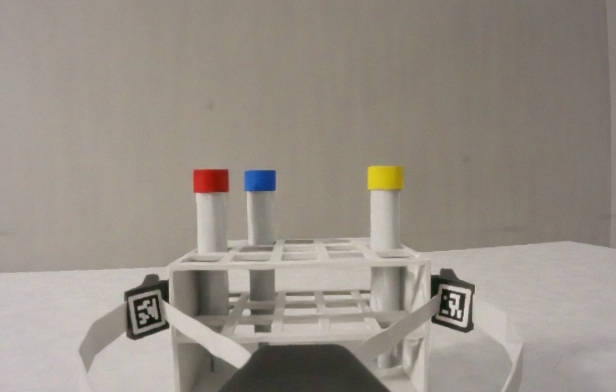

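Request:
execute_actions:
  actions:
    - {"r2":{"joints":{"lift_m":0.831},"pace":"slow"}}
  cameras: []

Request:
execute_actions:
  actions:
    - {"r2":{"joints":{"gripper_m":0.14}}}
  cameras: []

Request:
execute_actions:
  actions:
    - {"r2":{"joints":{"arm_m":0}}}
  cameras: ["r2_wrist_camera","r1_head_right_camera"]

Scene clock: 105.27 s.
r1.base_odometry: x=+1.126 y=+0.040 heading=-0.782 (m, m, rad; r1's odometry frame)
r1.turned_by_wheels: +0.000 (rad since the last result)
r1.turned_by_imu: +0.000 (rad since the last result)
r1.base_tilt: forward=+0.4 right=+0.3 (deg)
r1.lidar_m: 1.12 1.21 1.36 1.32 1.44 1.51 1.47 1.56 1.74 1.69 1.30 1.12
r1.base_status: not commanded
r1.joint_positions: lift_m=+0.750 arm_m=+0.021 wrist_yaw_rad=-1.080 wrist_pitch_rad=-0.014 wrist_roll_rad=+0.018 gripper_m=+0.120
r1.joint_status: not commanded
r1.motor_effort: lift_m=+21(21) arm_m=-8(8) wrist_yaw_rad=+1(1) wrist_pitch_rad=-5(5) wrist_roll_rad=+0(0) gripper_m=+0(0) wheel_0=-2(2) wheel_1=+0(0) wheel_2=-3(3) (%)
r1.hand_pose: x=+0.2510 y=-0.2956 z=+0.9322 quat_wxyz=(+0.858, +0.004, -0.011, -0.514) (m; r1's base frame)
r1.wrist_depth_mm: 798 960 1205 1863 1708 1499 1308 / 809 960 1160 1808 1756 1499 1366 / 820 976 1138 1863 1756 1499 1397 / 831 960 1182 1863 1708 1499 1336 / 831 931 1205 1808 1708 1499 1397 / 831 917 1138 1808 1661 1464 1366 / 820 946 1182 123 1708 1464 1366
r2.base_odometry: x=-2.491 y=-1.312 heading=-2.458 (m, m, rad; r2's odometry frame)
r2.turned_by_wheels: +0.000 (rad since the last result)
r2.turned_by_imu: +0.000 (rad since the last result)
r2.base_tilt: forward=+0.0 right=+0.3 (deg)
r2.lidar_m: 0.60 0.59 0.74 2.52 1.12 0.81 0.76 0.78 0.79 1.24 1.07 0.68
r2.base_status: not commanded
r2.joint_positions: lift_m=+0.831 arm_m=+0.369 wrist_yaw_rad=+0.000 wrist_pitch_rad=+0.002 wrist_roll_rad=+0.011 gripper_m=+0.070
r2.joint_status: all done
r2.motor_effort: lift_m=+15(15) arm_m=+5(5) wrist_yaw_rad=+0(0) wrist_pitch_rad=-12(12) wrist_roll_rad=+0(0) gripper_m=-20(24) wheel_0=+2(2) wheel_1=+3(3) wheel_2=+1(1) (%)
r2.hand_pose: x=+0.8285 y=-0.0874 z=+1.0091 quat_wxyz=(+1.000, +0.005, +0.001, +0.000) (m; r2's base frame)
r2.wrist_depth_mm: 715 741 778 820 866 904 946 / 715 750 778 831 866 904 960 / 723 750 798 820 866 904 946 / 715 759 778 820 854 917 960 / 640 640 214 252 216 597 574 / 342 182 213 247 211 184 322 / 230 235 181 109 211 227 229
pictures: none
No camera images: the call's "cameras" was empty. Leave "cameras" out to get every camera's image.

Scene clock: 107.00 s.
r1.base_odometry: x=+1.126 y=+0.040 heading=-0.782 (m, m, rad; r1's odometry frame)
r1.turned_by_wheels: +0.000 (rad since the last result)
r1.turned_by_imu: +0.000 (rad since the last result)
r1.base_tilt: forward=+0.4 right=+0.2 (deg)
r1.lidar_m: 1.12 1.22 1.35 1.32 1.45 1.50 1.47 1.58 1.75 1.70 1.51 1.16
r1.base_status: not commanded
r1.joint_positions: lift_m=+0.750 arm_m=+0.021 wrist_yaw_rad=-1.080 wrist_pitch_rad=-0.014 wrist_roll_rad=+0.018 gripper_m=+0.120
r1.joint_status: not commanded
r1.motor_effort: lift_m=+21(21) arm_m=-8(8) wrist_yaw_rad=+1(1) wrist_pitch_rad=-6(4) wrist_roll_rad=+0(0) gripper_m=-1(0) wheel_0=-2(2) wheel_1=+0(0) wheel_2=-3(3) (%)
r1.hand_pose: x=+0.2510 y=-0.2956 z=+0.9322 quat_wxyz=(+0.858, +0.004, -0.011, -0.514) (m; r1's base frame)
r1.wrist_depth_mm: 854 1008 1308 1863 1756 1537 1336 / 854 1025 1336 1921 1661 1499 1366 / 878 1025 1397 1863 1708 1499 1366 / 878 1060 1366 1756 1708 1499 1366 / 878 1025 1366 1808 1708 1537 1397 / 878 991 1255 1808 1661 1499 1366 / 866 1042 1308 123 1708 1464 1366
r2.base_odometry: x=-2.491 y=-1.312 heading=-2.458 (m, m, rad; r2's odometry frame)
r2.turned_by_wheels: +0.000 (rad since the last result)
r2.turned_by_imu: +0.000 (rad since the last result)
r2.base_tilt: forward=+0.0 right=+0.3 (deg)
r2.lidar_m: 0.60 0.60 0.73 2.50 1.10 0.80 0.71 0.69 0.78 1.25 1.07 0.68
r2.base_status: not commanded
r2.joint_positions: lift_m=+0.831 arm_m=+0.369 wrist_yaw_rad=+0.000 wrist_pitch_rad=+0.001 wrist_roll_rad=+0.011 gripper_m=+0.140
r2.joint_status: all done
r2.motor_effort: lift_m=+16(15) arm_m=+5(5) wrist_yaw_rad=-2(2) wrist_pitch_rad=-9(12) wrist_roll_rad=+0(0) gripper_m=-4(23) wheel_0=+2(2) wheel_1=+3(3) wheel_2=+1(1) (%)
r2.hand_pose: x=+0.8285 y=-0.0874 z=+1.0093 quat_wxyz=(+1.000, +0.005, +0.001, +0.000) (m; r2's base frame)
r2.wrist_depth_mm: 715 741 778 820 866 904 960 / 715 750 788 820 866 904 946 / 723 750 788 820 866 904 960 / 723 759 768 831 866 917 976 / 647 654 230 260 238 597 574 / 343 213 198 250 216 300 324 / 239 237 233 109 232 230 230
pictures: none
No camera images: the call's "cameras" was empty. Leave "cameras" out to get every camera's image.

Scene clock: 109.20 s.
r1.base_odometry: x=+1.126 y=+0.040 heading=-0.782 (m, m, rad; r1's odometry frame)
r1.turned_by_wheels: +0.000 (rad since the last result)
r1.turned_by_imu: +0.000 (rad since the last result)
r1.base_tilt: forward=+0.4 right=+0.3 (deg)
r1.lidar_m: 1.13 1.22 1.36 1.32 1.44 1.50 1.47 1.56 1.75 1.70 1.49 1.16
r1.base_status: not commanded
r1.joint_positions: lift_m=+0.750 arm_m=+0.021 wrist_yaw_rad=-1.080 wrist_pitch_rad=-0.014 wrist_roll_rad=+0.018 gripper_m=+0.120
r1.joint_status: not commanded
r1.motor_effort: lift_m=+21(21) arm_m=-8(7) wrist_yaw_rad=+1(0) wrist_pitch_rad=-5(3) wrist_roll_rad=+0(0) gripper_m=-2(0) wheel_0=-2(2) wheel_1=+0(0) wheel_2=-3(3) (%)
r1.hand_pose: x=+0.2510 y=-0.2956 z=+0.9322 quat_wxyz=(+0.858, +0.004, -0.011, -0.514) (m; r1's base frame)
r1.wrist_depth_mm: 854 1042 1336 1808 1756 1499 1336 / 866 1042 1336 1863 1661 1499 1336 / 891 1060 1397 1863 1708 1499 1366 / 878 1060 1366 1808 1708 1499 1397 / 866 1025 1397 1808 1661 1499 1366 / 878 1025 1255 1808 1618 1464 1366 / 866 1025 1308 123 1708 1464 1366
r2.base_odometry: x=-2.491 y=-1.312 heading=-2.458 (m, m, rad; r2's odometry frame)
r2.turned_by_wheels: +0.000 (rad since the last result)
r2.turned_by_imu: +0.000 (rad since the last result)
r2.base_tilt: forward=+0.0 right=+0.3 (deg)
r2.lidar_m: 0.58 0.61 0.70 2.51 1.11 0.80 0.70 0.71 0.79 1.24 1.07 0.66
r2.base_status: not commanded
r2.joint_positions: lift_m=+0.831 arm_m=+0.003 wrist_yaw_rad=+0.000 wrist_pitch_rad=+0.001 wrist_roll_rad=+0.011 gripper_m=+0.140
r2.joint_status: all done
joint sent to its limit — the command would take r2.arm_m past its lower limit, so that joint was sent only as far as its limit.
r2.motor_effort: lift_m=+15(15) arm_m=-6(6) wrist_yaw_rad=+0(2) wrist_pitch_rad=-10(10) wrist_roll_rad=+1(0) gripper_m=+0(4) wheel_0=+2(2) wheel_1=+3(3) wheel_2=+1(1) (%)
r2.hand_pose: x=+0.4621 y=-0.0874 z=+1.0094 quat_wxyz=(+1.000, +0.005, +0.001, +0.000) (m; r2's base frame)
r2.wrist_depth_mm: 1025 1060 1118 1182 1229 1308 1205 / 1025 1098 1138 1182 1229 1281 1255 / 1042 1078 1118 1182 1255 1281 1229 / 1042 1078 1138 1160 1229 1308 1229 / 668 668 661 591 634 615 591 / 351 213 392 404 427 1308 904 / 1042 1098 1118 109 1255 1336 931
pictures: r1_head_right_camera, r2_wrist_camera
Images, in order (width x height): r1_head_right_camera 420x672, r2_wrist_camera 616x392.

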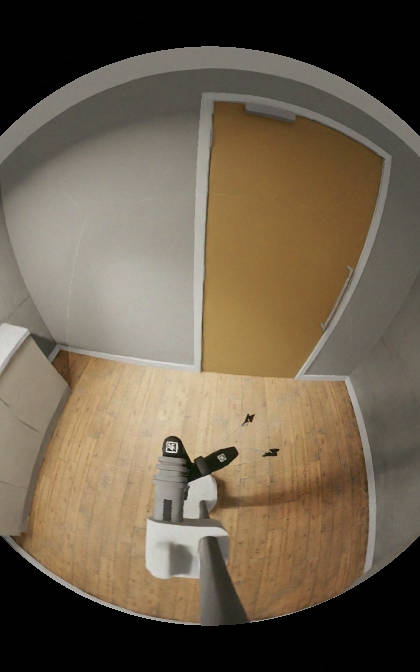

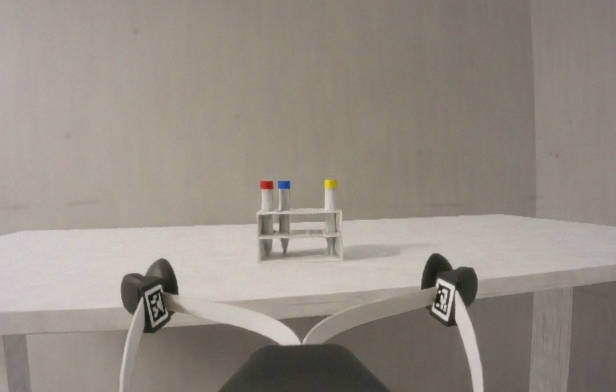

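Request:
finished_scene:
  scene: 1

The scene is finished: the task was done.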